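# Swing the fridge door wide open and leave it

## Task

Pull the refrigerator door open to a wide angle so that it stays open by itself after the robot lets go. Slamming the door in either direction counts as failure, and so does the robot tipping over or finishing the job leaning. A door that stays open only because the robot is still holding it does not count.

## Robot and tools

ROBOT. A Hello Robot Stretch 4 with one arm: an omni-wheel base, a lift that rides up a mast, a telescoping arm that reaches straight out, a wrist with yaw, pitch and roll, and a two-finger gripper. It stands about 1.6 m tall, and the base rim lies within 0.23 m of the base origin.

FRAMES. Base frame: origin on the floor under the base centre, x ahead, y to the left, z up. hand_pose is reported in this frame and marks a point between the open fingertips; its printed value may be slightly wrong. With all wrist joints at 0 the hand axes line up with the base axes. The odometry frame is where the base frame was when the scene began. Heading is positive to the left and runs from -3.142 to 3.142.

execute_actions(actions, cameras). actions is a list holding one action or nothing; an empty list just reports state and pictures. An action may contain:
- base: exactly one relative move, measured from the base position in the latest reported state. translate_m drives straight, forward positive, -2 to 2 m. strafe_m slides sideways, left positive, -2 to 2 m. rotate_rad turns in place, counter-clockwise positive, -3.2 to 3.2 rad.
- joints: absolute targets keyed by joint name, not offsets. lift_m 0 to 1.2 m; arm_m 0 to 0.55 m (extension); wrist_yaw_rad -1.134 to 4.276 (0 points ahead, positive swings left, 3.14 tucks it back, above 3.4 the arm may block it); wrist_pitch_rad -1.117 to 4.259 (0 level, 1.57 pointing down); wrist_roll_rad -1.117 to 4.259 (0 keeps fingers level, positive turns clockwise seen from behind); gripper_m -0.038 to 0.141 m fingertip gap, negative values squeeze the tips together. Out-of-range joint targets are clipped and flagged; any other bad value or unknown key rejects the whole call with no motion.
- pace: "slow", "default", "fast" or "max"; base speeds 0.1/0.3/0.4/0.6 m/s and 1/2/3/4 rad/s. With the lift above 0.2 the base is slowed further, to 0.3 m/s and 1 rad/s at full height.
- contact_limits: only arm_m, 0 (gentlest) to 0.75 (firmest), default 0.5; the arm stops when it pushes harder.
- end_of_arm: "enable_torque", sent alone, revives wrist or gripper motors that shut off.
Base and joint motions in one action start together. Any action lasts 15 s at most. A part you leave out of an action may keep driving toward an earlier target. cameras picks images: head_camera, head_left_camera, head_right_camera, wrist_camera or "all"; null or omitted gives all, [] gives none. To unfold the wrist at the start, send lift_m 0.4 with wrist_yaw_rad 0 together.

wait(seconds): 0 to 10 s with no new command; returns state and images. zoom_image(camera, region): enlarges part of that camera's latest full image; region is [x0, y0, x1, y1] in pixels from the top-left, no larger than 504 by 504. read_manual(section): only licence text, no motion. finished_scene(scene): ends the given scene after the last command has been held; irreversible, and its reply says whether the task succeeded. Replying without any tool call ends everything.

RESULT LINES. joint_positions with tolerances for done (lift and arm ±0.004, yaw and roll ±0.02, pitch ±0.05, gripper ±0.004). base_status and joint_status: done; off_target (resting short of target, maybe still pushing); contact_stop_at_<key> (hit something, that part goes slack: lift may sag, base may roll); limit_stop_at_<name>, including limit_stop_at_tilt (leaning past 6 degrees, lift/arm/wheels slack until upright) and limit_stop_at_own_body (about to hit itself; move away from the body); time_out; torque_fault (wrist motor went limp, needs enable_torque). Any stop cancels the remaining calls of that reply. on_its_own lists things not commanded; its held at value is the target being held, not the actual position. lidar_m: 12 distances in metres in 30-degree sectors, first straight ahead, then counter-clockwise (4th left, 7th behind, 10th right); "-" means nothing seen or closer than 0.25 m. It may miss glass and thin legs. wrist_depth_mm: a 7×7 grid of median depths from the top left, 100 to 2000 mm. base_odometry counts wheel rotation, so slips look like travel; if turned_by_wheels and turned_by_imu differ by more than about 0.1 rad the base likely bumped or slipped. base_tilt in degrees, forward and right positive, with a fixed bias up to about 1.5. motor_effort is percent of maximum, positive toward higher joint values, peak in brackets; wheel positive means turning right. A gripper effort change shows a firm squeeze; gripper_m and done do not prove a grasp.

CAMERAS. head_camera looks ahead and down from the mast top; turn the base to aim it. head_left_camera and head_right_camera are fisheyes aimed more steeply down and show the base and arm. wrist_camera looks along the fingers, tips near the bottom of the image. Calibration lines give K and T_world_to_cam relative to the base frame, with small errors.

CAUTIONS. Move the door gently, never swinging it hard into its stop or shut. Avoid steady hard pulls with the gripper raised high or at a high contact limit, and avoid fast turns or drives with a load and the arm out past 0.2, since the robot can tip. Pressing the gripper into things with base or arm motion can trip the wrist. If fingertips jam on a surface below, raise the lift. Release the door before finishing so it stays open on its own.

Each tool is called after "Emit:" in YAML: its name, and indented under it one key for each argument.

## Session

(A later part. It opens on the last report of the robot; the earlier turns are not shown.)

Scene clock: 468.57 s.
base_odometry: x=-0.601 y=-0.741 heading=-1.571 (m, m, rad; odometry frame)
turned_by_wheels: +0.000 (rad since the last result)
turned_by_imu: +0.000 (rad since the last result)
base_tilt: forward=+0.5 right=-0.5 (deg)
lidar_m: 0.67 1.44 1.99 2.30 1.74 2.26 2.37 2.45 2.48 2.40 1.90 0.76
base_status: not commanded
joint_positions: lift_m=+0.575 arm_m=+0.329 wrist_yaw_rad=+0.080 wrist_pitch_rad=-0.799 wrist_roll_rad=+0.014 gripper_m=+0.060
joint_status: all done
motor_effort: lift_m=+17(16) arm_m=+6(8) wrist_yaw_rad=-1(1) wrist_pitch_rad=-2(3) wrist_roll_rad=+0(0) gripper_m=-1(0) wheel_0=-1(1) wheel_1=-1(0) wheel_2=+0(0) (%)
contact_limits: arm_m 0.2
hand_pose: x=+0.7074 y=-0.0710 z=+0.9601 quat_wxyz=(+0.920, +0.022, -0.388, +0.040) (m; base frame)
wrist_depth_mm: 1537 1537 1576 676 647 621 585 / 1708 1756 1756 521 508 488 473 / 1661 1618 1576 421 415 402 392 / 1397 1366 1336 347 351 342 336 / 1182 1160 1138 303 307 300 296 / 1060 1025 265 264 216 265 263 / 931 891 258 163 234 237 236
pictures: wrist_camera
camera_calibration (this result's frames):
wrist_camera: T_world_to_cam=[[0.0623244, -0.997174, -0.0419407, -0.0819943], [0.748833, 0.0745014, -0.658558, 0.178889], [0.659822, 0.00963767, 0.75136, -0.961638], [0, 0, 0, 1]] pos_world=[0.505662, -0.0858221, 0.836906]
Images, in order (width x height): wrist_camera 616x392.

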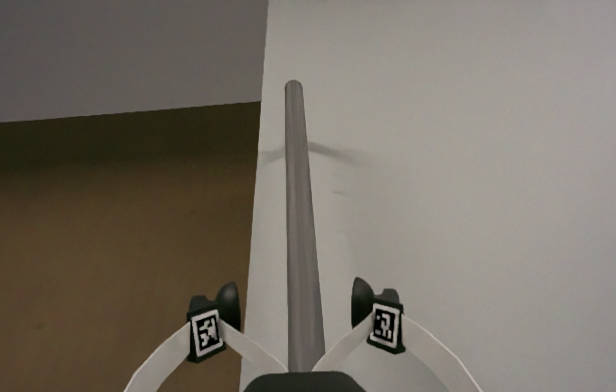

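Emit:
execute_actions:
  actions:
    - {"joints": {"arm_m": 0.346, "gripper_m": 0.03, "wrist_yaw_rad": 0.06}, "contact_limits": {"arm_m": 0.1}}
  cameras: ["wrist_camera"]

Scene clock: 479.33 s.
base_odometry: x=-0.601 y=-0.741 heading=-1.571 (m, m, rad; odometry frame)
turned_by_wheels: +0.000 (rad since the last result)
turned_by_imu: +0.000 (rad since the last result)
base_tilt: forward=+0.6 right=-0.6 (deg)
lidar_m: 0.69 1.42 1.97 2.32 1.70 2.27 2.36 2.50 2.50 2.40 1.92 0.76
base_status: not commanded
joint_positions: lift_m=+0.575 arm_m=+0.345 wrist_yaw_rad=+0.060 wrist_pitch_rad=-0.799 wrist_roll_rad=+0.014 gripper_m=+0.030
joint_status: all done
motor_effort: lift_m=+17(17) arm_m=+6(6) wrist_yaw_rad=-1(2) wrist_pitch_rad=-2(2) wrist_roll_rad=-1(0) gripper_m=-2(2) wheel_0=-1(1) wheel_1=+0(0) wheel_2=+0(0) (%)
contact_limits: arm_m 0.1
hand_pose: x=+0.7220 y=-0.0751 z=+0.9601 quat_wxyz=(+0.921, +0.018, -0.388, +0.031) (m; base frame)
wrist_depth_mm: 1499 1576 1537 634 615 591 569 / 1708 1708 1756 477 480 469 455 / 1618 1576 1537 387 394 384 377 / 1366 1336 1308 329 334 327 322 / 1182 1138 1098 277 289 285 282 / 1008 1008 273 200 254 253 249 / 917 891 193 163 190 226 224
pictures: wrist_camera
camera_calibration (this result's frames):
wrist_camera: T_world_to_cam=[[0.042595, -0.998212, -0.0419414, -0.0728163], [0.750194, 0.0596805, -0.658518, 0.166159], [0.659844, -0.00341459, 0.751395, -0.972247], [0, 0, 0, 1]] pos_world=[0.519981, -0.0859223, 0.836906]
Images, in order (width x height): wrist_camera 616x392.

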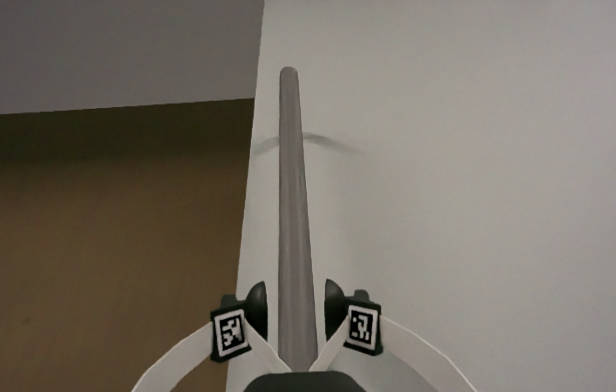

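Emit:
execute_actions:
  actions:
    - {"joints": {"arm_m": 0.352, "gripper_m": 0.0}, "contact_limits": {"arm_m": 0.1}}
  cameras: ["wrist_camera"]

Scene clock: 482.50 s.
base_odometry: x=-0.601 y=-0.741 heading=-1.571 (m, m, rad; odometry frame)
turned_by_wheels: +0.000 (rad since the last result)
turned_by_imu: +0.000 (rad since the last result)
base_tilt: forward=+0.6 right=-0.4 (deg)
lidar_m: 0.69 1.44 1.99 2.30 1.69 2.25 2.36 2.49 2.48 2.40 1.88 0.75
base_status: not commanded
joint_positions: lift_m=+0.575 arm_m=+0.351 wrist_yaw_rad=+0.060 wrist_pitch_rad=-0.798 wrist_roll_rad=+0.014 gripper_m=+0.000
joint_status: all done
motor_effort: lift_m=+16(17) arm_m=+6(6) wrist_yaw_rad=-1(0) wrist_pitch_rad=-5(4) wrist_roll_rad=+0(0) gripper_m=-4(3) wheel_0=+0(0) wheel_1=+0(0) wheel_2=+0(0) (%)
contact_limits: arm_m 0.1
hand_pose: x=+0.7281 y=-0.0751 z=+0.9600 quat_wxyz=(+0.921, +0.018, -0.388, +0.031) (m; base frame)
wrist_depth_mm: 1537 1537 1576 615 597 574 559 / 1661 1708 1756 462 466 455 442 / 1576 1537 1499 377 384 375 368 / 1336 1308 1255 319 324 319 314 / 1138 1138 1078 270 281 277 274 / 1008 991 946 189 248 246 244 / 904 878 184 165 174 220 218
pictures: wrist_camera
camera_calibration (this result's frames):
wrist_camera: T_world_to_cam=[[0.042519, -0.998215, -0.0419319, -0.0730404], [0.749843, 0.0596189, -0.658924, 0.162128], [0.660248, -0.00342558, 0.75104, -0.976166], [0, 0, 0, 1]] pos_world=[0.526047, -0.0859198, 0.836907]
Images, in order (width x height): wrist_camera 616x392.

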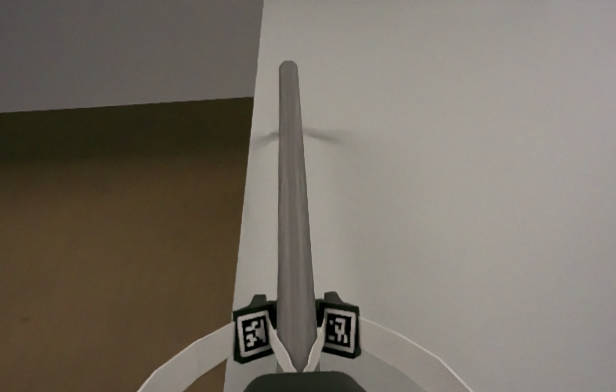

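Emit:
execute_actions:
  actions:
    - {"joints": {"arm_m": 0.359, "gripper_m": -0.038}, "contact_limits": {"arm_m": 0.12}}
  cameras: ["wrist_camera"]

Scene clock: 484.97 s.
base_odometry: x=-0.601 y=-0.741 heading=-1.571 (m, m, rad; odometry frame)
turned_by_wheels: +0.000 (rad since the last result)
turned_by_imu: +0.000 (rad since the last result)
base_tilt: forward=+0.5 right=-0.5 (deg)
lidar_m: 0.69 1.42 1.96 2.31 1.73 2.27 2.36 2.47 2.49 2.41 1.92 0.73
base_status: not commanded
joint_positions: lift_m=+0.575 arm_m=+0.358 wrist_yaw_rad=+0.060 wrist_pitch_rad=-0.799 wrist_roll_rad=+0.014 gripper_m=-0.038
joint_status: all done
motor_effort: lift_m=+16(17) arm_m=+6(6) wrist_yaw_rad=+0(1) wrist_pitch_rad=-3(4) wrist_roll_rad=+0(1) gripper_m=-14(16) wheel_0=-1(1) wheel_1=-1(0) wheel_2=+0(1) (%)
contact_limits: arm_m 0.12
hand_pose: x=+0.7350 y=-0.0752 z=+0.9601 quat_wxyz=(+0.921, +0.018, -0.388, +0.030) (m; base frame)
wrist_depth_mm: 1537 1537 1576 603 580 559 544 / 1708 1708 1708 442 455 442 430 / 1576 1537 1499 366 370 362 357 / 1308 1308 1229 307 315 309 304 / 1138 1118 1060 262 272 268 265 / 1008 976 917 184 240 237 236 / 891 854 178 157 179 209 212
pictures: wrist_camera
camera_calibration (this result's frames):
wrist_camera: T_world_to_cam=[[0.0424947, -0.998216, -0.0419406, -0.0733169], [0.750172, 0.0596047, -0.65855, 0.156454], [0.659875, -0.00347778, 0.751367, -0.98081], [0, 0, 0, 1]] pos_world=[0.532961, -0.0859225, 0.836906]
Images, in order (width x height): wrist_camera 616x392.

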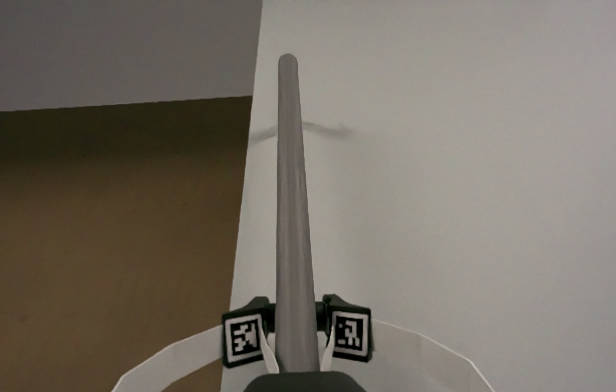

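Emit:
execute_actions:
  actions:
    - {"joints": {"lift_m": 0.543}}
  cameras: ["wrist_camera"]

Scene clock: 488.97 s.
base_odometry: x=-0.601 y=-0.741 heading=-1.571 (m, m, rad; odometry frame)
turned_by_wheels: +0.000 (rad since the last result)
turned_by_imu: +0.000 (rad since the last result)
base_tilt: forward=+0.6 right=-0.4 (deg)
lidar_m: 0.68 1.40 1.97 2.31 1.72 2.24 2.35 2.47 2.51 2.41 1.90 0.73
base_status: not commanded
joint_positions: lift_m=+0.543 arm_m=+0.358 wrist_yaw_rad=+0.060 wrist_pitch_rad=-0.799 wrist_roll_rad=+0.014 gripper_m=-0.038
joint_status: all done
motor_effort: lift_m=+16(16) arm_m=+6(6) wrist_yaw_rad=+0(0) wrist_pitch_rad=-2(2) wrist_roll_rad=+0(1) gripper_m=-15(16) wheel_0=-1(0) wheel_1=+0(0) wheel_2=+1(0) (%)
hand_pose: x=+0.7350 y=-0.0752 z=+0.9281 quat_wxyz=(+0.921, +0.018, -0.388, +0.030) (m; base frame)
wrist_depth_mm: 1576 1576 1618 597 574 559 544 / 1756 1708 1708 442 455 439 430 / 1576 1576 1499 366 370 364 357 / 1336 1308 1229 309 314 309 306 / 1138 1118 1060 262 272 270 265 / 991 991 917 184 240 238 236 / 891 854 178 156 179 209 213
pictures: wrist_camera
camera_calibration (this result's frames):
wrist_camera: T_world_to_cam=[[0.0424949, -0.998216, -0.0419408, -0.0746584], [0.750172, 0.0596049, -0.65855, 0.135388], [0.659875, -0.00347782, 0.751367, -0.956777], [0, 0, 0, 1]] pos_world=[0.532962, -0.0859225, 0.804919]
Images, in order (width x height): wrist_camera 616x392.

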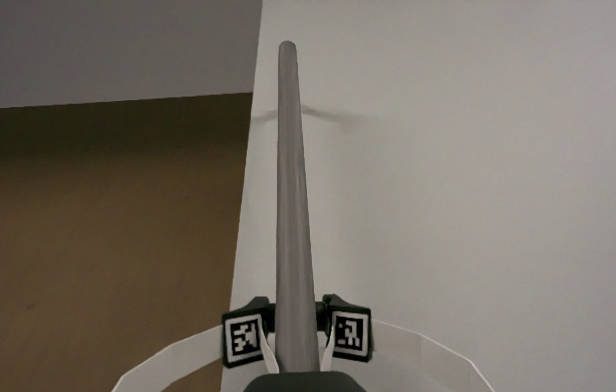

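Emit:
execute_actions:
  actions:
    - {"joints": {"lift_m": 0.537}}
  cameras: []

Scene clock: 490.77 s.
base_odometry: x=-0.601 y=-0.741 heading=-1.571 (m, m, rad; odometry frame)
turned_by_wheels: +0.000 (rad since the last result)
turned_by_imu: +0.000 (rad since the last result)
base_tilt: forward=+0.5 right=-0.5 (deg)
lidar_m: 0.67 1.43 1.98 2.32 1.71 2.26 2.35 2.49 2.50 2.41 1.89 0.76
base_status: not commanded
joint_positions: lift_m=+0.537 arm_m=+0.358 wrist_yaw_rad=+0.061 wrist_pitch_rad=-0.801 wrist_roll_rad=+0.014 gripper_m=-0.038
joint_status: all done
motor_effort: lift_m=+13(16) arm_m=+5(6) wrist_yaw_rad=-1(2) wrist_pitch_rad=+5(3) wrist_roll_rad=-1(1) gripper_m=-17(16) wheel_0=+0(1) wheel_1=+0(0) wheel_2=+0(0) (%)
hand_pose: x=+0.7347 y=-0.0750 z=+0.9228 quat_wxyz=(+0.920, +0.018, -0.389, +0.031) (m; base frame)
wrist_depth_mm: 1576 1576 1618 609 591 569 549 / 1756 1808 1708 449 459 449 436 / 1618 1576 1537 368 375 366 359 / 1336 1308 1255 310 315 310 307 / 1138 1118 1078 264 274 270 266 / 1008 991 931 185 241 239 236 / 891 866 177 157 178 210 213
pictures: none
No camera images: the call's "cameras" was empty. Leave "cameras" out to get every camera's image.

Emit:
execute_actions:
  actions:
    - {"joints": {"arm_m": 0.343}, "contact_limits": {"arm_m": 0.75}, "pace": "slow"}
  cameras: ["wrist_camera"]

Scene clock: 493.60 s.
base_odometry: x=-0.601 y=-0.741 heading=-1.571 (m, m, rad; odometry frame)
turned_by_wheels: +0.000 (rad since the last result)
turned_by_imu: +0.000 (rad since the last result)
base_tilt: forward=+0.7 right=-0.5 (deg)
lidar_m: 0.66 1.41 1.98 2.31 1.73 2.26 2.37 2.49 2.48 2.40 1.92 0.75
base_status: not commanded
joint_positions: lift_m=+0.538 arm_m=+0.347 wrist_yaw_rad=+0.074 wrist_pitch_rad=-0.781 wrist_roll_rad=+0.014 gripper_m=-0.037
joint_status: all done
on_its_own: wrist_yaw_rad is at rest, and its effort (-41) is outside its rest range (-13 to +13); wrist_pitch_rad is at rest, and its effort (-52) is outside its rest range (-23 to +23)
motor_effort: lift_m=+10(14) arm_m=-21(21) wrist_yaw_rad=-41(40) wrist_pitch_rad=-52(53) wrist_roll_rad=-1(1) gripper_m=-29(29) wheel_0=-6(6) wheel_1=-3(3) wheel_2=+16(15) (%)
contact_limits: arm_m 0.75
hand_pose: x=+0.7283 y=-0.0720 z=+0.9190 quat_wxyz=(+0.924, +0.021, -0.380, +0.037) (m; base frame)
wrist_depth_mm: 1576 1618 1618 597 569 549 535 / 1756 1756 1756 445 452 439 427 / 1618 1576 1537 373 375 364 357 / 1336 1281 1255 315 317 310 307 / 1160 1138 1078 274 277 272 267 / 1008 991 960 187 245 242 238 / 904 878 176 162 177 213 215
pictures: wrist_camera
camera_calibration (this result's frames):
wrist_camera: T_world_to_cam=[[0.0558657, -0.997564, -0.0417699, -0.0814559], [0.737712, 0.0694319, -0.671535, 0.155924], [0.6728, 0.00670162, 0.739794, -0.943653], [0, 0, 0, 1]] pos_world=[0.524413, -0.0857596, 0.799415]
Images, in order (width x height): wrist_camera 616x392.

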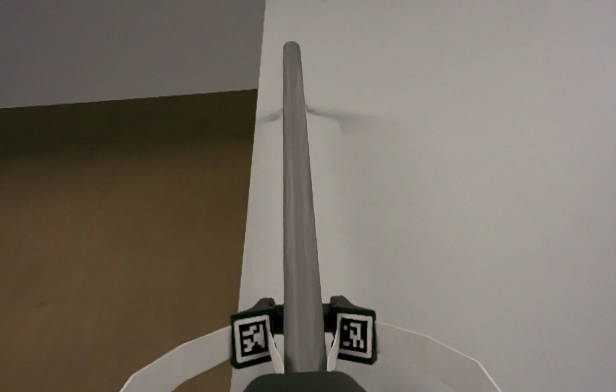

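Emit:
execute_actions:
  actions:
    - {"joints": {"arm_m": 0.335, "wrist_pitch_rad": -0.76}, "contact_limits": {"arm_m": 0.75}, "pace": "slow"}
  cameras: ["wrist_camera"]

Scene clock: 498.53 s.
base_odometry: x=-0.601 y=-0.741 heading=-1.571 (m, m, rad; odometry frame)
turned_by_wheels: +0.000 (rad since the last result)
turned_by_imu: +0.000 (rad since the last result)
base_tilt: forward=+0.6 right=-0.5 (deg)
lidar_m: 0.64 1.41 1.98 2.32 1.72 2.25 2.36 2.48 2.49 2.41 1.89 0.73
base_status: not commanded
joint_positions: lift_m=+0.537 arm_m=+0.335 wrist_yaw_rad=+0.061 wrist_pitch_rad=-0.769 wrist_roll_rad=+0.015 gripper_m=-0.038
joint_status: all done
on_its_own: wrist_pitch_rad is at rest, and its effort (+26) is outside its rest range (-23 to +23)
motor_effort: lift_m=+13(13) arm_m=-2(23) wrist_yaw_rad=-3(49) wrist_pitch_rad=+26(50) wrist_roll_rad=-2(2) gripper_m=-16(36) wheel_0=+0(9) wheel_1=+0(5) wheel_2=+1(19) (%)
contact_limits: arm_m 0.75
hand_pose: x=+0.7186 y=-0.0746 z=+0.9163 quat_wxyz=(+0.927, +0.018, -0.375, +0.031) (m; base frame)
wrist_depth_mm: 1576 1618 1618 559 554 549 544 / 1756 1708 1756 436 436 436 430 / 1576 1537 1499 347 362 357 357 / 1336 1308 1229 298 306 304 304 / 1160 1118 1078 259 266 265 265 / 1008 991 931 185 236 235 235 / 904 866 179 153 178 208 211
pictures: wrist_camera
camera_calibration (this result's frames):
wrist_camera: T_world_to_cam=[[0.0423588, -0.998235, -0.0416239, -0.0740981], [0.730155, 0.0593665, -0.680698, 0.17454], [0.681967, -0.00155834, 0.731381, -0.934484], [0, 0, 0, 1]] pos_world=[0.512985, -0.0857854, 0.799189]
Images, in order (width x height): wrist_camera 616x392.

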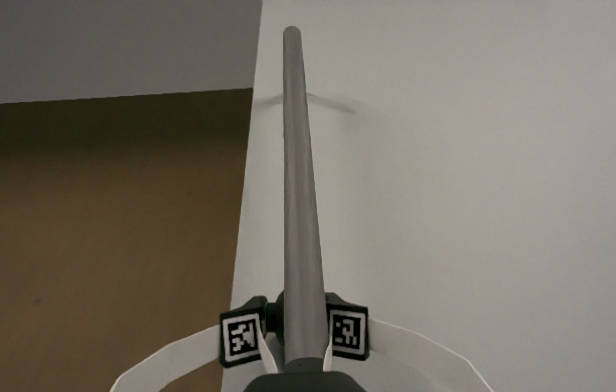

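Emit:
execute_actions:
  actions:
    - {"base": {"strafe_m": -0.014}, "joints": {"arm_m": 0.289, "lift_m": 0.546}, "pace": "slow"}
  cameras: ["wrist_camera", "head_camera"]

Scene clock: 531.83 s.
base_odometry: x=-0.615 y=-0.741 heading=-1.571 (m, m, rad; odometry frame)
turned_by_wheels: +0.000 (rad since the last result)
turned_by_imu: +0.000 (rad since the last result)
base_tilt: forward=+0.7 right=-0.4 (deg)
lidar_m: 0.62 1.42 1.96 2.33 1.76 2.31 2.35 2.48 2.48 2.39 1.92 0.71
base_status: done
joint_positions: lift_m=+0.546 arm_m=+0.290 wrist_yaw_rad=+0.059 wrist_pitch_rad=-0.761 wrist_roll_rad=+0.015 gripper_m=-0.038
joint_status: all done
motor_effort: lift_m=+19(19) arm_m=-7(8) wrist_yaw_rad=+3(18) wrist_pitch_rad=+5(27) wrist_roll_rad=-2(1) gripper_m=-17(16) wheel_0=+2(9) wheel_1=-2(4) wheel_2=+3(2) (%)
hand_pose: x=+0.6748 y=-0.0749 z=+0.9232 quat_wxyz=(+0.928, +0.018, -0.371, +0.030) (m; base frame)
wrist_depth_mm: 1576 1618 1576 559 580 597 615 / 1808 1756 1756 427 455 466 484 / 1618 1576 1537 355 375 384 394 / 1366 1336 1255 304 319 325 332 / 1182 1160 1098 264 277 283 289 / 1042 1042 250 184 245 250 253 / 946 917 178 156 178 220 227
pictures: head_camera, wrist_camera
camera_calibration (this result's frames):
wrist_camera: T_world_to_cam=[[0.0403125, -0.998326, -0.0414836, -0.0709919], [0.725195, 0.0577936, -0.686114, 0.219468], [0.687363, -0.00242472, 0.72631, -0.908741], [0, 0, 0, 1]] pos_world=[0.46834, -0.0857603, 0.807662]
Images, in order (width x height): head_camera 420x560, wrist_camera 616x392.

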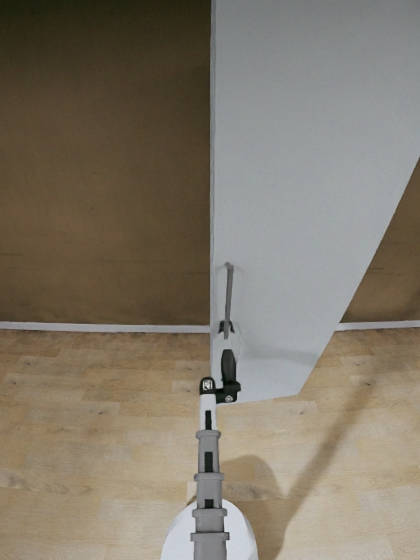

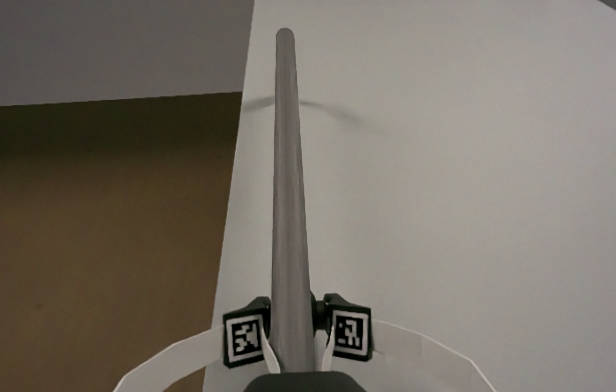

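Emit:
execute_actions:
  actions:
    - {"base": {"strafe_m": -0.033}, "joints": {"arm_m": 0.212, "wrist_yaw_rad": 0.13}, "pace": "slow"}
  cameras: ["wrist_camera", "head_camera"]

Scene clock: 538.40 s.
base_odometry: x=-0.648 y=-0.741 heading=-1.571 (m, m, rad; odometry frame)
turned_by_wheels: +0.000 (rad since the last result)
turned_by_imu: +0.000 (rad since the last result)
base_tilt: forward=+0.4 right=-0.5 (deg)
lidar_m: 0.53 1.42 1.97 2.35 1.78 2.33 2.37 2.49 2.44 2.36 1.90 0.65
base_status: done
joint_positions: lift_m=+0.546 arm_m=+0.213 wrist_yaw_rad=+0.128 wrist_pitch_rad=-0.759 wrist_roll_rad=+0.015 gripper_m=-0.038
joint_status: all done
motor_effort: lift_m=+19(19) arm_m=-7(9) wrist_yaw_rad=+6(24) wrist_pitch_rad=+0(11) wrist_roll_rad=-2(1) gripper_m=-16(16) wheel_0=+1(7) wheel_1=+0(7) wheel_2=+2(4) (%)
hand_pose: x=+0.6028 y=-0.0600 z=+0.9228 quat_wxyz=(+0.927, +0.030, -0.369, +0.062) (m; base frame)
wrist_depth_mm: 1618 1618 1576 574 615 661 707 / 1808 1756 1756 442 480 508 539 / 1863 1808 1661 368 394 413 430 / 1576 1499 1397 312 334 347 362 / 1366 1308 289 274 289 300 309 / 1182 1160 253 186 255 264 271 / 1060 1042 178 158 179 232 241
pictures: head_camera, wrist_camera
camera_calibration (this result's frames):
wrist_camera: T_world_to_cam=[[0.108749, -0.993205, -0.04145, -0.0942001], [0.718307, 0.107337, -0.687396, 0.278882], [0.687174, 0.0449796, 0.725099, -0.854883], [0, 0, 0, 1]] pos_world=[0.397375, -0.085042, 0.807672]
Images, in order (width x height): head_camera 420x560, wrist_camera 616x392.

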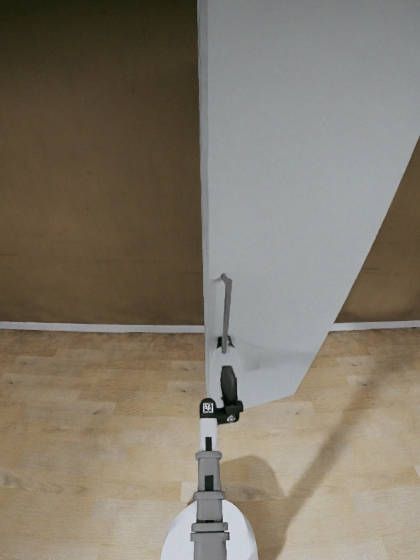

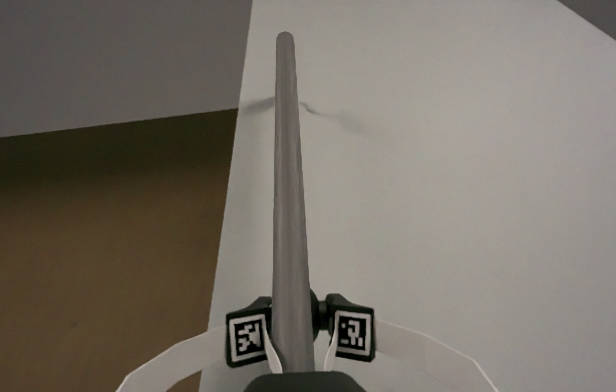

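Emit:
execute_actions:
  actions:
    - {"base": {"strafe_m": -0.057}, "joints": {"arm_m": 0.126, "wrist_yaw_rad": 0.26}, "pace": "slow"}
  cameras: ["wrist_camera", "head_camera"]

Scene clock: 549.10 s.
base_odometry: x=-0.705 y=-0.741 heading=-1.571 (m, m, rad; odometry frame)
turned_by_wheels: +0.000 (rad since the last result)
turned_by_imu: +0.000 (rad since the last result)
base_tilt: forward=+0.7 right=-0.5 (deg)
lidar_m: 0.47 1.40 1.98 2.41 1.82 2.38 2.37 2.48 2.37 2.28 1.92 0.58
base_status: done
joint_positions: lift_m=+0.546 arm_m=+0.127 wrist_yaw_rad=+0.257 wrist_pitch_rad=-0.758 wrist_roll_rad=+0.015 gripper_m=-0.038
joint_status: all done
motor_effort: lift_m=+19(19) arm_m=-7(10) wrist_yaw_rad=+11(33) wrist_pitch_rad=-4(3) wrist_roll_rad=-2(1) gripper_m=-15(17) wheel_0=+1(8) wheel_1=-2(10) wheel_2=+0(2) (%)
hand_pose: x=+0.5230 y=-0.0314 z=+0.9226 quat_wxyz=(+0.921, +0.054, -0.366, +0.122) (m; base frame)
wrist_depth_mm: 1618 1576 1618 574 621 676 750 / 1808 1756 1756 439 488 517 559 / 1983 - 1921 366 397 418 442 / 1983 1863 1618 307 336 351 368 / 1661 1576 1366 268 290 304 317 / 1464 1366 252 187 257 266 276 / 1281 1205 177 160 220 236 245
pictures: head_camera, wrist_camera
camera_calibration (this result's frames):
wrist_camera: T_world_to_cam=[[0.235091, -0.97109, -0.0414248, -0.122548], [0.697736, 0.198279, -0.688367, 0.347448], [0.676681, 0.132925, 0.724178, -0.792046], [0, 0, 0, 1]] pos_world=[0.322345, -0.0826141, 0.807677]
Images, in order (width x height): head_camera 420x560, wrist_camera 616x392.

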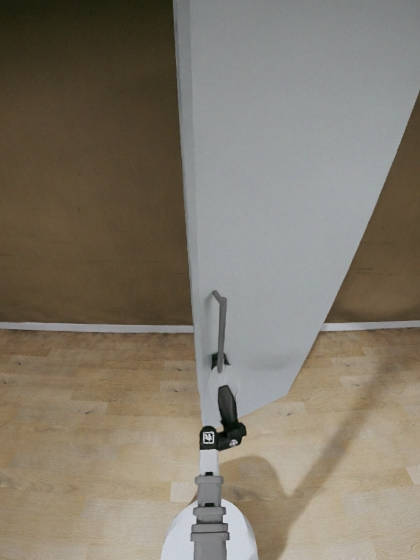

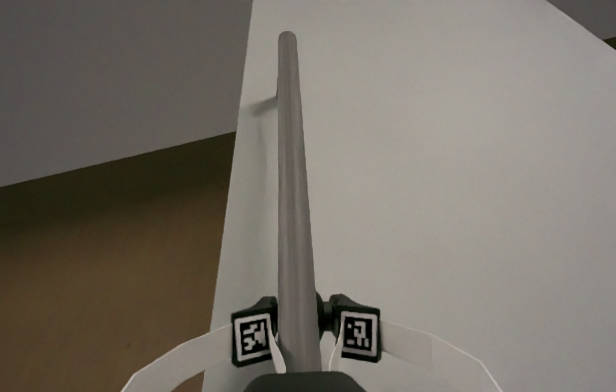

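Emit:
execute_actions:
  actions:
    - {"joints": {"gripper_m": 0.05, "arm_m": 0.119}}
  cameras: ["wrist_camera"]

Emit:
wait:
  seconds: 2

Scene clock: 595.53 s.
base_odometry: x=-0.705 y=-0.741 heading=-1.571 (m, m, rad; odometry frame)
turned_by_wheels: +0.000 (rad since the last result)
turned_by_imu: +0.000 (rad since the last result)
base_tilt: forward=+0.6 right=-0.5 (deg)
lidar_m: 0.52 1.42 1.98 2.39 1.83 2.39 2.35 2.49 2.39 2.30 1.90 0.63
base_status: not commanded
joint_positions: lift_m=+0.546 arm_m=+0.120 wrist_yaw_rad=+0.260 wrist_pitch_rad=-0.758 wrist_roll_rad=+0.015 gripper_m=+0.050
joint_status: all done
motor_effort: lift_m=+19(19) arm_m=-6(9) wrist_yaw_rad=+1(13) wrist_pitch_rad=-3(11) wrist_roll_rad=-2(1) gripper_m=-1(17) wheel_0=+0(1) wheel_1=-2(3) wheel_2=+0(1) (%)
hand_pose: x=+0.5159 y=-0.0306 z=+0.9226 quat_wxyz=(+0.921, +0.055, -0.366, +0.123) (m; base frame)
wrist_depth_mm: 1576 1576 1618 732 741 741 788 / 1808 1808 1756 580 585 591 597 / 1983 1983 1921 480 488 488 496 / - 1863 1618 410 413 418 421 / 1708 1618 1430 351 362 366 366 / 1499 1366 220 259 307 324 325 / 1308 1229 276 167 278 291 293
pictures: wrist_camera
camera_calibration (this result's frames):
wrist_camera: T_world_to_cam=[[0.238596, -0.970235, -0.0414265, -0.121868], [0.697097, 0.200815, -0.688279, 0.352613], [0.676112, 0.135342, 0.724262, -0.78705], [0, 0, 0, 1]] pos_world=[0.315405, -0.082529, 0.807678]
Images, in order (width x height): wrist_camera 616x392.

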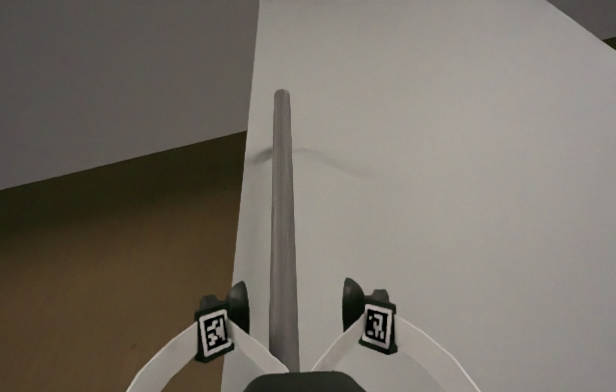

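Scene clock: 597.53 s.
base_odometry: x=-0.705 y=-0.741 heading=-1.571 (m, m, rad; odometry frame)
turned_by_wheels: +0.000 (rad since the last result)
turned_by_imu: +0.000 (rad since the last result)
base_tilt: forward=+0.6 right=-0.5 (deg)
lidar_m: 0.66 1.43 1.98 2.41 1.83 2.36 2.36 2.49 2.39 2.30 1.92 0.76
base_status: not commanded
joint_positions: lift_m=+0.546 arm_m=+0.120 wrist_yaw_rad=+0.260 wrist_pitch_rad=-0.758 wrist_roll_rad=+0.015 gripper_m=+0.050
joint_status: all done
motor_effort: lift_m=+19(19) arm_m=-6(9) wrist_yaw_rad=+0(13) wrist_pitch_rad=-2(11) wrist_roll_rad=-2(1) gripper_m=-1(17) wheel_0=+0(1) wheel_1=-1(3) wheel_2=+1(1) (%)
hand_pose: x=+0.5159 y=-0.0306 z=+0.9226 quat_wxyz=(+0.921, +0.055, -0.366, +0.123) (m; base frame)
wrist_depth_mm: 1576 1618 1618 1576 946 842 820 / 1756 1808 1808 878 778 707 654 / - 1983 1921 732 668 609 574 / - 1863 1661 621 580 539 504 / 1708 1576 1464 539 512 480 452 / 1499 1397 220 477 430 433 413 / 1336 1229 1098 167 399 392 379
wait: 2.00 s; at rest by 0.27 s
pictures: head_camera, head_left_camera, head_right_camera, wrist_camera
camera_calibration (this result's frames):
wrist_camera: T_world_to_cam=[[0.238596, -0.970235, -0.0414264, -0.121868], [0.697097, 0.200815, -0.688279, 0.352613], [0.676112, 0.135342, 0.724262, -0.78705], [0, 0, 0, 1]] pos_world=[0.315405, -0.082529, 0.807678]
Images, in order (width x height): head_camera 420x560, head_left_camera 420x672, head_right_camera 420x672, wrist_camera 616x392.

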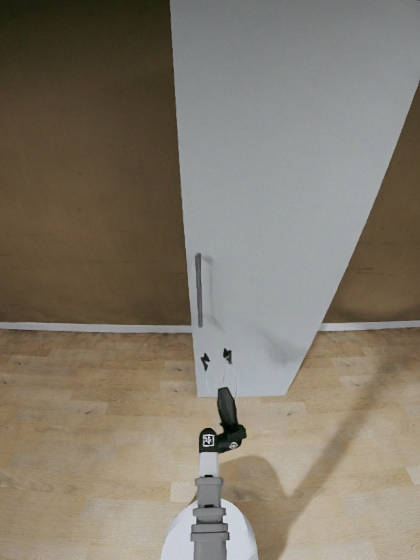

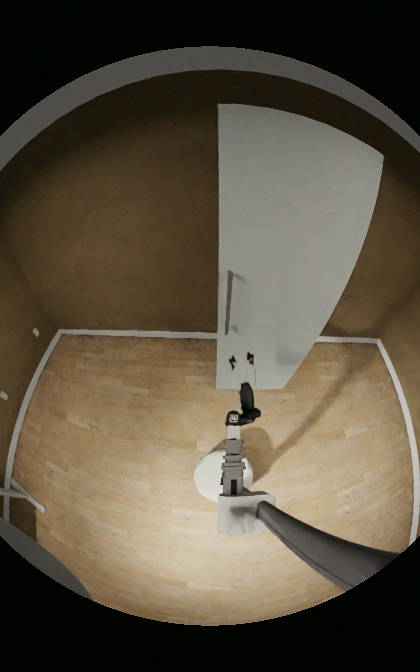

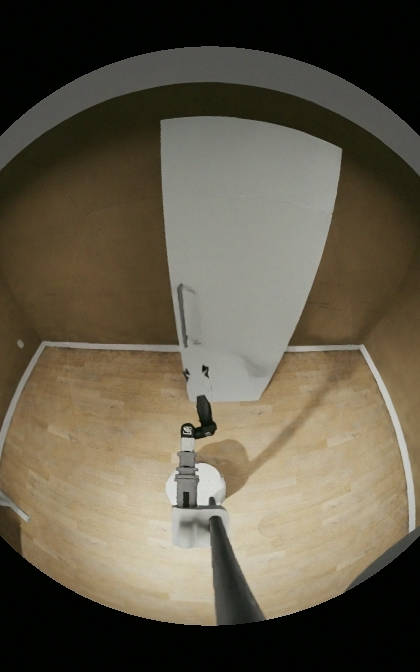

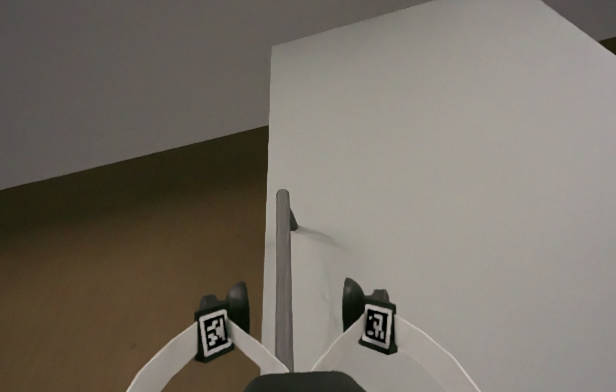

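Emit:
execute_actions:
  actions:
    - {"base": {"strafe_m": 0.104}, "joints": {"wrist_yaw_rad": 0.06, "wrist_pitch_rad": -0.8, "lift_m": 0.56, "gripper_m": 0.07, "arm_m": 0.2}}
  cameras: []

Emit:
execute_actions:
  actions:
    - {"base": {"translate_m": -0.17}, "joints": {"arm_m": 0.49}, "contact_limits": {"arm_m": 0.2}}
  cameras: ["wrist_camera", "head_camera"]

Scene clock: 605.13 s.
base_odometry: x=-0.601 y=-0.741 heading=-1.571 (m, m, rad; odometry frame)
turned_by_wheels: +0.000 (rad since the last result)
turned_by_imu: +0.000 (rad since the last result)
base_tilt: forward=+0.6 right=-0.6 (deg)
lidar_m: 0.67 1.42 1.96 2.32 1.73 2.29 2.36 2.49 2.47 2.39 1.93 0.76
base_status: done
joint_positions: lift_m=+0.560 arm_m=+0.199 wrist_yaw_rad=+0.060 wrist_pitch_rad=-0.799 wrist_roll_rad=+0.015 gripper_m=+0.070
joint_status: all done
motor_effort: lift_m=+21(23) arm_m=+6(6) wrist_yaw_rad=+0(3) wrist_pitch_rad=-3(5) wrist_roll_rad=-2(2) gripper_m=+0(0) wheel_0=+1(7) wheel_1=+0(9) wheel_2=+0(1) (%)
hand_pose: x=+0.5760 y=-0.0752 z=+0.9447 quat_wxyz=(+0.921, +0.018, -0.388, +0.031) (m; base frame)
wrist_depth_mm: 1537 1576 1576 1537 1008 976 1661 / 1661 1708 1756 820 788 759 750 / 1808 1808 1808 661 640 627 615 / 1576 1537 1537 549 544 535 525 / 1366 1336 1336 469 469 469 462 / 1205 1160 1098 410 223 413 407 / 1060 1025 991 160 364 368 368
pictures: none
No camera images: the call's "cameras" was empty. Leave "cameras" out to get every camera's image.

Scene clock: 607.13 s.
base_odometry: x=-0.601 y=-0.571 heading=-1.571 (m, m, rad; odometry frame)
turned_by_wheels: +0.000 (rad since the last result)
turned_by_imu: +0.000 (rad since the last result)
base_tilt: forward=+0.5 right=-0.4 (deg)
lidar_m: 0.84 1.59 2.21 2.18 1.64 2.25 2.17 2.27 2.50 2.40 2.13 0.92
base_status: done
joint_positions: lift_m=+0.560 arm_m=+0.489 wrist_yaw_rad=+0.060 wrist_pitch_rad=-0.799 wrist_roll_rad=+0.015 gripper_m=+0.070
joint_status: all done
motor_effort: lift_m=+21(21) arm_m=+7(6) wrist_yaw_rad=+1(1) wrist_pitch_rad=-1(3) wrist_roll_rad=-2(1) gripper_m=-3(0) wheel_0=-2(3) wheel_1=-2(6) wheel_2=+1(8) (%)
contact_limits: arm_m 0.2
hand_pose: x=+0.8659 y=-0.0752 z=+0.9447 quat_wxyz=(+0.921, +0.018, -0.388, +0.030) (m; base frame)
wrist_depth_mm: 1576 1576 1618 715 683 661 634 / 1756 1756 1756 549 535 521 508 / 1661 1618 1576 430 439 430 424 / 1397 1366 1308 366 373 366 359 / 1205 1160 1138 309 322 319 314 / 1042 1025 278 276 223 282 278 / 917 904 272 160 248 251 251
pictures: head_camera, wrist_camera
camera_calibration (this result's frames):
wrist_camera: T_world_to_cam=[[0.0425656, -0.998204, -0.0421602, -0.0794135], [0.750163, 0.0598029, -0.658543, 0.0480725], [0.659881, -0.00359574, 0.751361, -1.05569], [0, 0, 0, 1]] pos_world=[0.663949, -0.0859418, 0.821516]
Images, in order (width x height): head_camera 420x560, wrist_camera 616x392.

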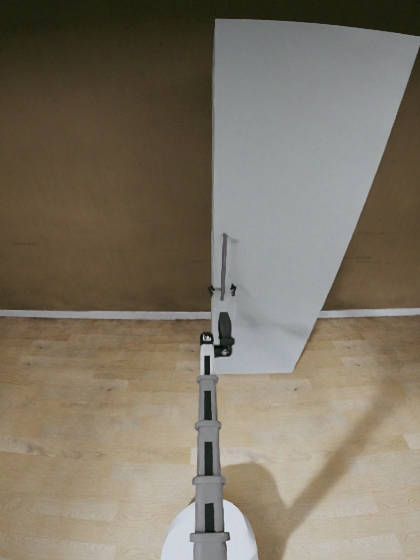

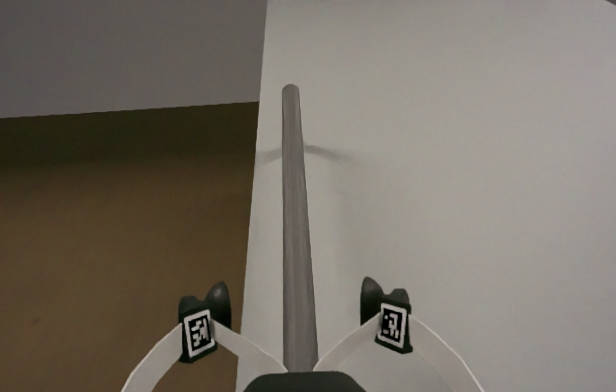

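Emit:
execute_actions:
  actions:
    - {"joints": {"arm_m": 0.524, "gripper_m": 0.0}, "contact_limits": {"arm_m": 0.2}}
  cameras: ["wrist_camera"]

Emit:
execute_actions:
  actions:
    - {"joints": {"arm_m": 0.531, "gripper_m": -0.038, "lift_m": 0.548}, "contact_limits": {"arm_m": 0.15}}
  cameras: ["wrist_camera"]

Scene clock: 614.00 s.
base_odometry: x=-0.601 y=-0.571 heading=-1.571 (m, m, rad; odometry frame)
turned_by_wheels: +0.000 (rad since the last result)
turned_by_imu: +0.000 (rad since the last result)
base_tilt: forward=+0.7 right=-0.5 (deg)
lidar_m: 0.85 1.60 2.24 2.19 1.64 2.25 2.19 2.27 2.49 2.40 2.14 0.92
base_status: not commanded
joint_positions: lift_m=+0.560 arm_m=+0.523 wrist_yaw_rad=+0.060 wrist_pitch_rad=-0.799 wrist_roll_rad=+0.015 gripper_m=+0.000
joint_status: all done
motor_effort: lift_m=+21(21) arm_m=+6(6) wrist_yaw_rad=+1(0) wrist_pitch_rad=-3(2) wrist_roll_rad=-2(1) gripper_m=-2(2) wheel_0=-2(2) wheel_1=-2(3) wheel_2=+1(0) (%)
contact_limits: arm_m 0.2
hand_pose: x=+0.8999 y=-0.0752 z=+0.9447 quat_wxyz=(+0.921, +0.018, -0.388, +0.030) (m; base frame)
wrist_depth_mm: 1576 1576 1576 615 597 574 554 / 1708 1756 1708 455 466 452 442 / 1618 1576 1537 375 382 373 366 / 1336 1308 1229 317 324 317 312 / 1138 1118 1078 268 281 276 272 / 1008 991 946 188 246 244 241 / 904 878 183 164 173 219 217
pictures: wrist_camera
camera_calibration (this result's frames):
wrist_camera: T_world_to_cam=[[0.0425379, -0.998205, -0.0421608, -0.0808412], [0.750186, 0.0597823, -0.658519, 0.0225317], [0.659857, -0.00361643, 0.751382, -1.07813], [0, 0, 0, 1]] pos_world=[0.697947, -0.085942, 0.821515]
Images, in order (width x height): wrist_camera 616x392.

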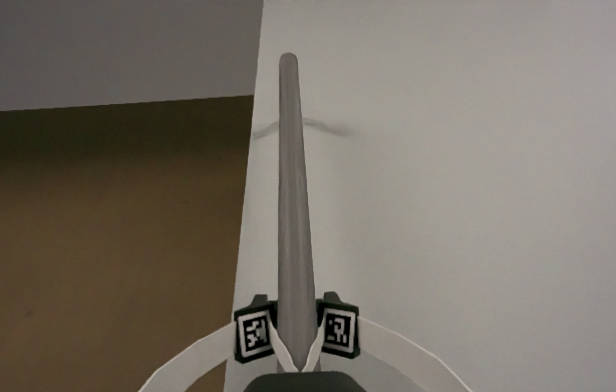

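Scene clock: 615.07 s.
base_odometry: x=-0.601 y=-0.571 heading=-1.571 (m, m, rad; odometry frame)
turned_by_wheels: +0.000 (rad since the last result)
turned_by_imu: +0.000 (rad since the last result)
base_tilt: forward=+0.6 right=-0.4 (deg)
lidar_m: 0.83 1.58 2.23 2.20 1.66 2.25 2.19 2.29 2.50 2.38 2.13 0.94
base_status: not commanded
joint_positions: lift_m=+0.548 arm_m=+0.530 wrist_yaw_rad=+0.060 wrist_pitch_rad=-0.799 wrist_roll_rad=+0.015 gripper_m=-0.038
joint_status: all done
motor_effort: lift_m=+16(20) arm_m=+6(6) wrist_yaw_rad=+0(1) wrist_pitch_rad=-1(2) wrist_roll_rad=-1(1) gripper_m=-14(19) wheel_0=-2(2) wheel_1=-3(2) wheel_2=+1(1) (%)
contact_limits: arm_m 0.15
hand_pose: x=+0.9069 y=-0.0752 z=+0.9331 quat_wxyz=(+0.921, +0.018, -0.388, +0.030) (m; base frame)
wrist_depth_mm: 1576 1576 1618 597 574 559 539 / 1756 1756 1708 439 452 442 427 / 1576 1576 1499 364 370 362 355 / 1308 1308 1255 306 314 307 304 / 1138 1118 1078 260 271 267 264 / 991 976 917 183 238 236 234 / 891 854 177 155 178 208 211
pictures: wrist_camera
camera_calibration (this result's frames):
wrist_camera: T_world_to_cam=[[0.0425281, -0.998205, -0.0421647, -0.0816184], [0.75033, 0.0597768, -0.658355, 0.00942017], [0.659694, -0.0036389, 0.751526, -1.07401], [0, 0, 0, 1]] pos_world=[0.704923, -0.0859432, 0.80991]
Images, in order (width x height): wrist_camera 616x392.

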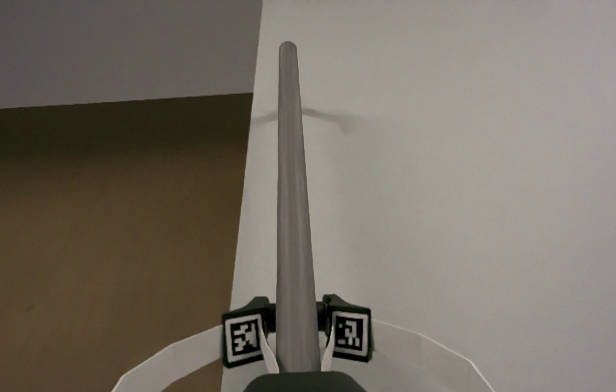

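Emit:
execute_actions:
  actions:
    - {"joints": {"lift_m": 0.541}}
  cameras: []

Scene clock: 618.37 s.
base_odometry: x=-0.601 y=-0.571 heading=-1.571 (m, m, rad; odometry frame)
turned_by_wheels: +0.000 (rad since the last result)
turned_by_imu: +0.000 (rad since the last result)
base_tilt: forward=+0.5 right=-0.5 (deg)
lidar_m: 0.84 1.59 2.23 2.19 1.64 2.24 2.19 2.29 2.49 2.40 2.14 0.94
base_status: not commanded
joint_positions: lift_m=+0.541 arm_m=+0.530 wrist_yaw_rad=+0.060 wrist_pitch_rad=-0.799 wrist_roll_rad=+0.015 gripper_m=-0.038
joint_status: all done
motor_effort: lift_m=+16(16) arm_m=+6(6) wrist_yaw_rad=+0(1) wrist_pitch_rad=-1(1) wrist_roll_rad=-1(1) gripper_m=-15(14) wheel_0=-2(2) wheel_1=-2(2) wheel_2=+1(1) (%)
hand_pose: x=+0.9069 y=-0.0752 z=+0.9262 quat_wxyz=(+0.921, +0.018, -0.388, +0.030) (m; base frame)
wrist_depth_mm: 1576 1576 1618 597 574 559 539 / 1756 1756 1756 439 452 439 430 / 1576 1537 1499 364 370 364 355 / 1308 1308 1255 306 314 307 304 / 1138 1118 1078 260 271 267 264 / 1008 976 917 184 240 236 234 / 891 866 178 155 179 208 211
pictures: none
No camera images: the call's "cameras" was empty. Leave "cameras" out to get every camera's image.

Emit:
execute_actions:
  actions:
    - {"joints": {"lift_m": 0.537, "wrist_pitch_rad": -0.775, "arm_m": 0.514}, "contact_limits": {"arm_m": 0.75}, "pace": "slow"}
  cameras: []

Scene clock: 622.13 s.
base_odometry: x=-0.601 y=-0.571 heading=-1.570 (m, m, rad; odometry frame)
turned_by_wheels: +0.001 (rad since the last result)
turned_by_imu: +0.001 (rad since the last result)
base_tilt: forward=+0.7 right=-0.4 (deg)
lidar_m: 0.82 1.61 2.22 2.19 1.66 2.26 2.19 2.28 2.50 2.40 2.15 0.93
base_status: not commanded
joint_positions: lift_m=+0.538 arm_m=+0.517 wrist_yaw_rad=+0.072 wrist_pitch_rad=-0.766 wrist_roll_rad=+0.015 gripper_m=-0.037
joint_status: all done
on_its_own: wrist_yaw_rad is at rest, and its effort (-34) is outside its rest range (-13 to +13); wrist_pitch_rad is at rest, and its effort (-24) is outside its rest range (-23 to +23)
motor_effort: lift_m=+10(17) arm_m=-18(18) wrist_yaw_rad=-34(33) wrist_pitch_rad=-24(25) wrist_roll_rad=-2(1) gripper_m=-27(27) wheel_0=-4(4) wheel_1=-2(3) wheel_2=+13(12) (%)
contact_limits: arm_m 0.75
hand_pose: x=+0.9017 y=-0.0723 z=+0.9159 quat_wxyz=(+0.927, +0.020, -0.373, +0.036) (m; base frame)
wrist_depth_mm: 1576 1576 1576 580 559 539 521 / 1708 1708 1708 452 445 433 418 / 1537 1537 1499 368 368 362 351 / 1336 1281 1255 312 315 309 306 / 1138 1118 1078 271 274 270 265 / 1008 991 946 186 243 241 237 / 891 878 178 160 178 212 215
pictures: none
No camera images: the call's "cameras" was empty. Leave "cameras" out to get every camera's image.

Emit:
execute_actions:
  actions:
    - {"joints": {"wrist_pitch_rad": -0.755, "arm_m": 0.500}, "contact_limits": {"arm_m": 0.75}, "pace": "slow"}
  cameras: ["wrist_camera"]

Scene clock: 625.83 s.
base_odometry: x=-0.601 y=-0.571 heading=-1.571 (m, m, rad; odometry frame)
turned_by_wheels: -0.001 (rad since the last result)
turned_by_imu: -0.001 (rad since the last result)
base_tilt: forward=+0.6 right=-0.4 (deg)
lidar_m: 0.81 1.61 2.21 2.18 1.64 2.25 2.16 2.29 2.50 2.40 2.14 0.92
base_status: not commanded
joint_positions: lift_m=+0.538 arm_m=+0.501 wrist_yaw_rad=+0.060 wrist_pitch_rad=-0.764 wrist_roll_rad=+0.015 gripper_m=-0.038
joint_status: all done
on_its_own: wrist_pitch_rad is at rest, and its effort (+29) is outside its rest range (-23 to +23)
motor_effort: lift_m=+12(12) arm_m=-5(24) wrist_yaw_rad=-1(52) wrist_pitch_rad=+29(52) wrist_roll_rad=-3(3) gripper_m=-16(34) wheel_0=-2(9) wheel_1=-1(6) wheel_2=+2(20) (%)
contact_limits: arm_m 0.75
hand_pose: x=+0.8849 y=-0.0747 z=+0.9155 quat_wxyz=(+0.927, +0.018, -0.373, +0.031) (m; base frame)
wrist_depth_mm: 1618 1618 1576 554 554 549 549 / 1756 1756 1708 436 436 433 436 / 1576 1576 1499 349 362 359 359 / 1336 1308 1255 298 307 307 306 / 1138 1118 1078 253 266 266 266 / 1008 991 931 184 236 236 236 / 904 878 179 154 178 208 213
pictures: wrist_camera
camera_calibration (this result's frames):
wrist_camera: T_world_to_cam=[[0.0416756, -0.998256, -0.041811, -0.0805161], [0.727322, 0.059003, -0.683755, 0.0578016], [0.68503, -0.00191414, 0.728513, -1.0475], [0, 0, 0, 1]] pos_world=[0.678887, -0.0857912, 0.799276]
Images, in order (width x height): wrist_camera 616x392.

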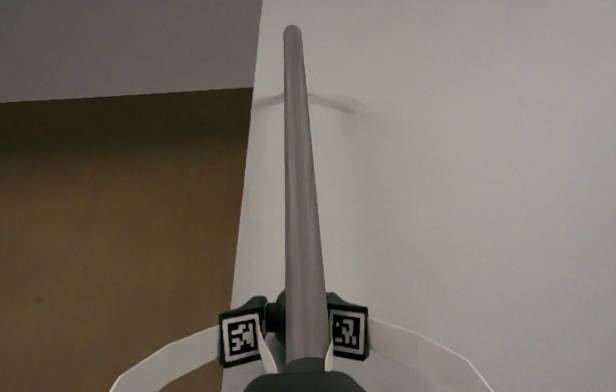

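Emit:
execute_actions:
  actions:
    - {"base": {"strafe_m": -0.061}, "joints": {"arm_m": 0.365, "wrist_yaw_rad": 0.18, "lift_m": 0.552}, "pace": "slow"}
  cameras: ["wrist_camera"]

Scene clock: 641.97 s.
base_odometry: x=-0.662 y=-0.571 heading=-1.570 (m, m, rad; odometry frame)
turned_by_wheels: +0.000 (rad since the last result)
turned_by_imu: +0.000 (rad since the last result)
base_tilt: forward=+0.6 right=-0.5 (deg)
lidar_m: 0.71 1.58 2.22 2.19 1.71 2.25 2.19 2.28 2.42 2.34 2.14 0.83
base_status: done
joint_positions: lift_m=+0.552 arm_m=+0.366 wrist_yaw_rad=+0.180 wrist_pitch_rad=-0.753 wrist_roll_rad=+0.015 gripper_m=-0.038
joint_status: all done
motor_effort: lift_m=+21(23) arm_m=-6(8) wrist_yaw_rad=+0(21) wrist_pitch_rad=-2(30) wrist_roll_rad=-2(3) gripper_m=-14(19) wheel_0=+1(10) wheel_1=-1(12) wheel_2=+2(5) (%)
hand_pose: x=+0.7598 y=-0.0482 z=+0.9274 quat_wxyz=(+0.926, +0.040, -0.366, +0.086) (m; base frame)
wrist_depth_mm: 1618 1576 1576 559 591 615 640 / 1756 1808 1756 430 466 480 504 / 1921 1921 1756 359 384 394 407 / 1708 1576 1464 304 325 336 345 / 1464 1366 1255 265 285 290 300 / 1255 1229 252 186 251 257 263 / 1118 1078 178 160 178 228 235
pictures: wrist_camera
camera_calibration (this result's frames):
wrist_camera: T_world_to_cam=[[0.160254, -0.986208, -0.0413829, -0.138299], [0.707377, 0.143983, -0.692016, 0.182302], [0.68843, 0.0816251, 0.720695, -0.961676], [0, 0, 0, 1]] pos_world=[0.555253, -0.0841429, 0.813508]
Images, in order (width x height): wrist_camera 616x392.

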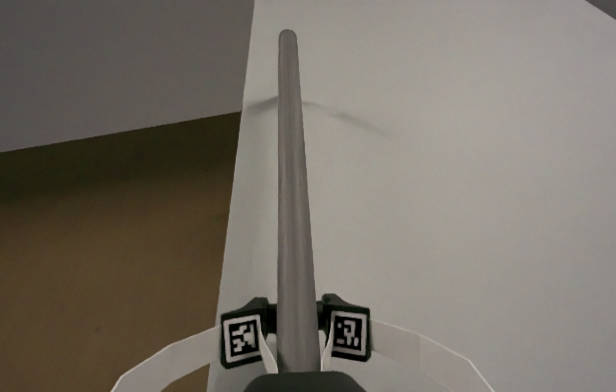

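Emit:
execute_actions:
  actions:
    - {"base": {"strafe_m": -0.092}, "joints": {"arm_m": 0.253, "wrist_yaw_rad": 0.38}, "pace": "slow"}
  cameras: ["wrist_camera"]

Scene clock: 646.40 s.
base_odometry: x=-0.754 y=-0.571 heading=-1.571 (m, m, rad; odometry frame)
turned_by_wheels: +0.000 (rad since the last result)
turned_by_imu: +0.000 (rad since the last result)
base_tilt: forward=+0.6 right=-0.6 (deg)
lidar_m: 0.57 1.60 2.23 2.21 1.81 2.25 2.18 2.29 2.33 2.25 2.13 0.78
base_status: done
joint_positions: lift_m=+0.552 arm_m=+0.254 wrist_yaw_rad=+0.380 wrist_pitch_rad=-0.753 wrist_roll_rad=+0.014 gripper_m=-0.038
joint_status: all done
motor_effort: lift_m=+20(21) arm_m=-6(10) wrist_yaw_rad=-1(33) wrist_pitch_rad=-3(8) wrist_roll_rad=+0(1) gripper_m=-15(16) wheel_0=+2(9) wheel_1=-4(11) wheel_2=+1(4) (%)
hand_pose: x=+0.6529 y=-0.0030 z=+0.9275 quat_wxyz=(+0.913, +0.076, -0.360, +0.178) (m; base frame)
wrist_depth_mm: 1618 1618 1618 554 585 615 654 / 1756 1756 1756 427 462 484 500 / 1983 1983 1983 359 382 394 410 / - - 1863 300 324 336 345 / - 1808 1537 263 282 290 300 / 1756 1576 251 183 250 255 262 / 1537 1397 178 157 180 227 234
pictures: wrist_camera
camera_calibration (this result's frames):
wrist_camera: T_world_to_cam=[[0.352742, -0.934819, -0.0410709, -0.202392], [0.664904, 0.281293, -0.691937, 0.279558], [0.658389, 0.216767, 0.720789, -0.871944], [0, 0, 0, 1]] pos_world=[0.459591, -0.0788295, 0.813611]
Images, in order (width x height): wrist_camera 616x392.

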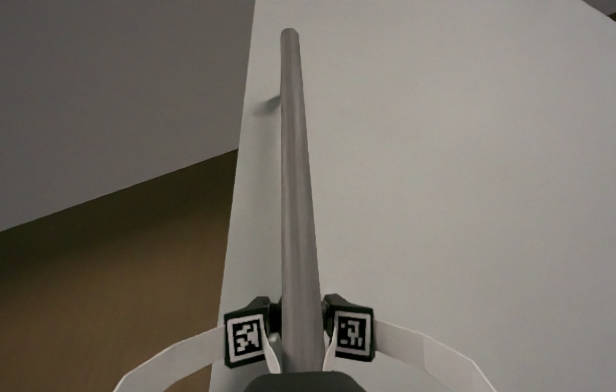

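Emit:
execute_actions:
  actions:
    - {"base": {"strafe_m": -0.115}, "joints": {"arm_m": 0.163, "wrist_yaw_rad": 0.58}, "pace": "slow"}
  cameras: ["wrist_camera"]

Scene clock: 650.60 s.
base_odometry: x=-0.868 y=-0.571 heading=-1.571 (m, m, rad; odometry frame)
turned_by_wheels: +0.000 (rad since the last result)
turned_by_imu: -0.001 (rad since the last result)
base_tilt: forward=+0.6 right=-0.6 (deg)
lidar_m: 0.49 1.59 2.21 2.44 1.92 2.25 2.20 2.28 2.20 2.14 2.12 0.79
base_status: done
joint_positions: lift_m=+0.552 arm_m=+0.164 wrist_yaw_rad=+0.580 wrist_pitch_rad=-0.753 wrist_roll_rad=+0.014 gripper_m=-0.038
joint_status: all done
motor_effort: lift_m=+19(20) arm_m=-5(12) wrist_yaw_rad=+0(41) wrist_pitch_rad=-5(5) wrist_roll_rad=-1(0) gripper_m=-17(17) wheel_0=+0(5) wheel_1=-2(13) wheel_2=-1(5) (%)
hand_pose: x=+0.5589 y=+0.0423 z=+0.9275 quat_wxyz=(+0.890, +0.111, -0.350, +0.268) (m; base frame)
wrist_depth_mm: 1618 1576 1618 564 591 621 661 / 1756 1808 1756 433 466 484 512 / 1983 1983 1983 359 382 399 413 / - - - 301 325 338 349 / - - 1983 265 285 293 303 / - - 252 186 251 258 265 / - 1863 178 157 216 228 236
pictures: wrist_camera
camera_calibration (this result's frames):
wrist_camera: T_world_to_cam=[[0.531122, -0.846304, -0.0409755, -0.23039], [0.595746, 0.407391, -0.692185, 0.362876], [0.602492, 0.343224, 0.720556, -0.793719], [0, 0, 0, 1]] pos_world=[0.384392, -0.0703886, 0.813656]
Images, in order (width x height): wrist_camera 616x392.

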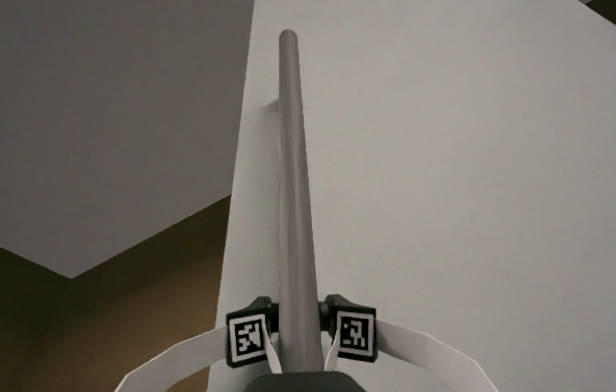

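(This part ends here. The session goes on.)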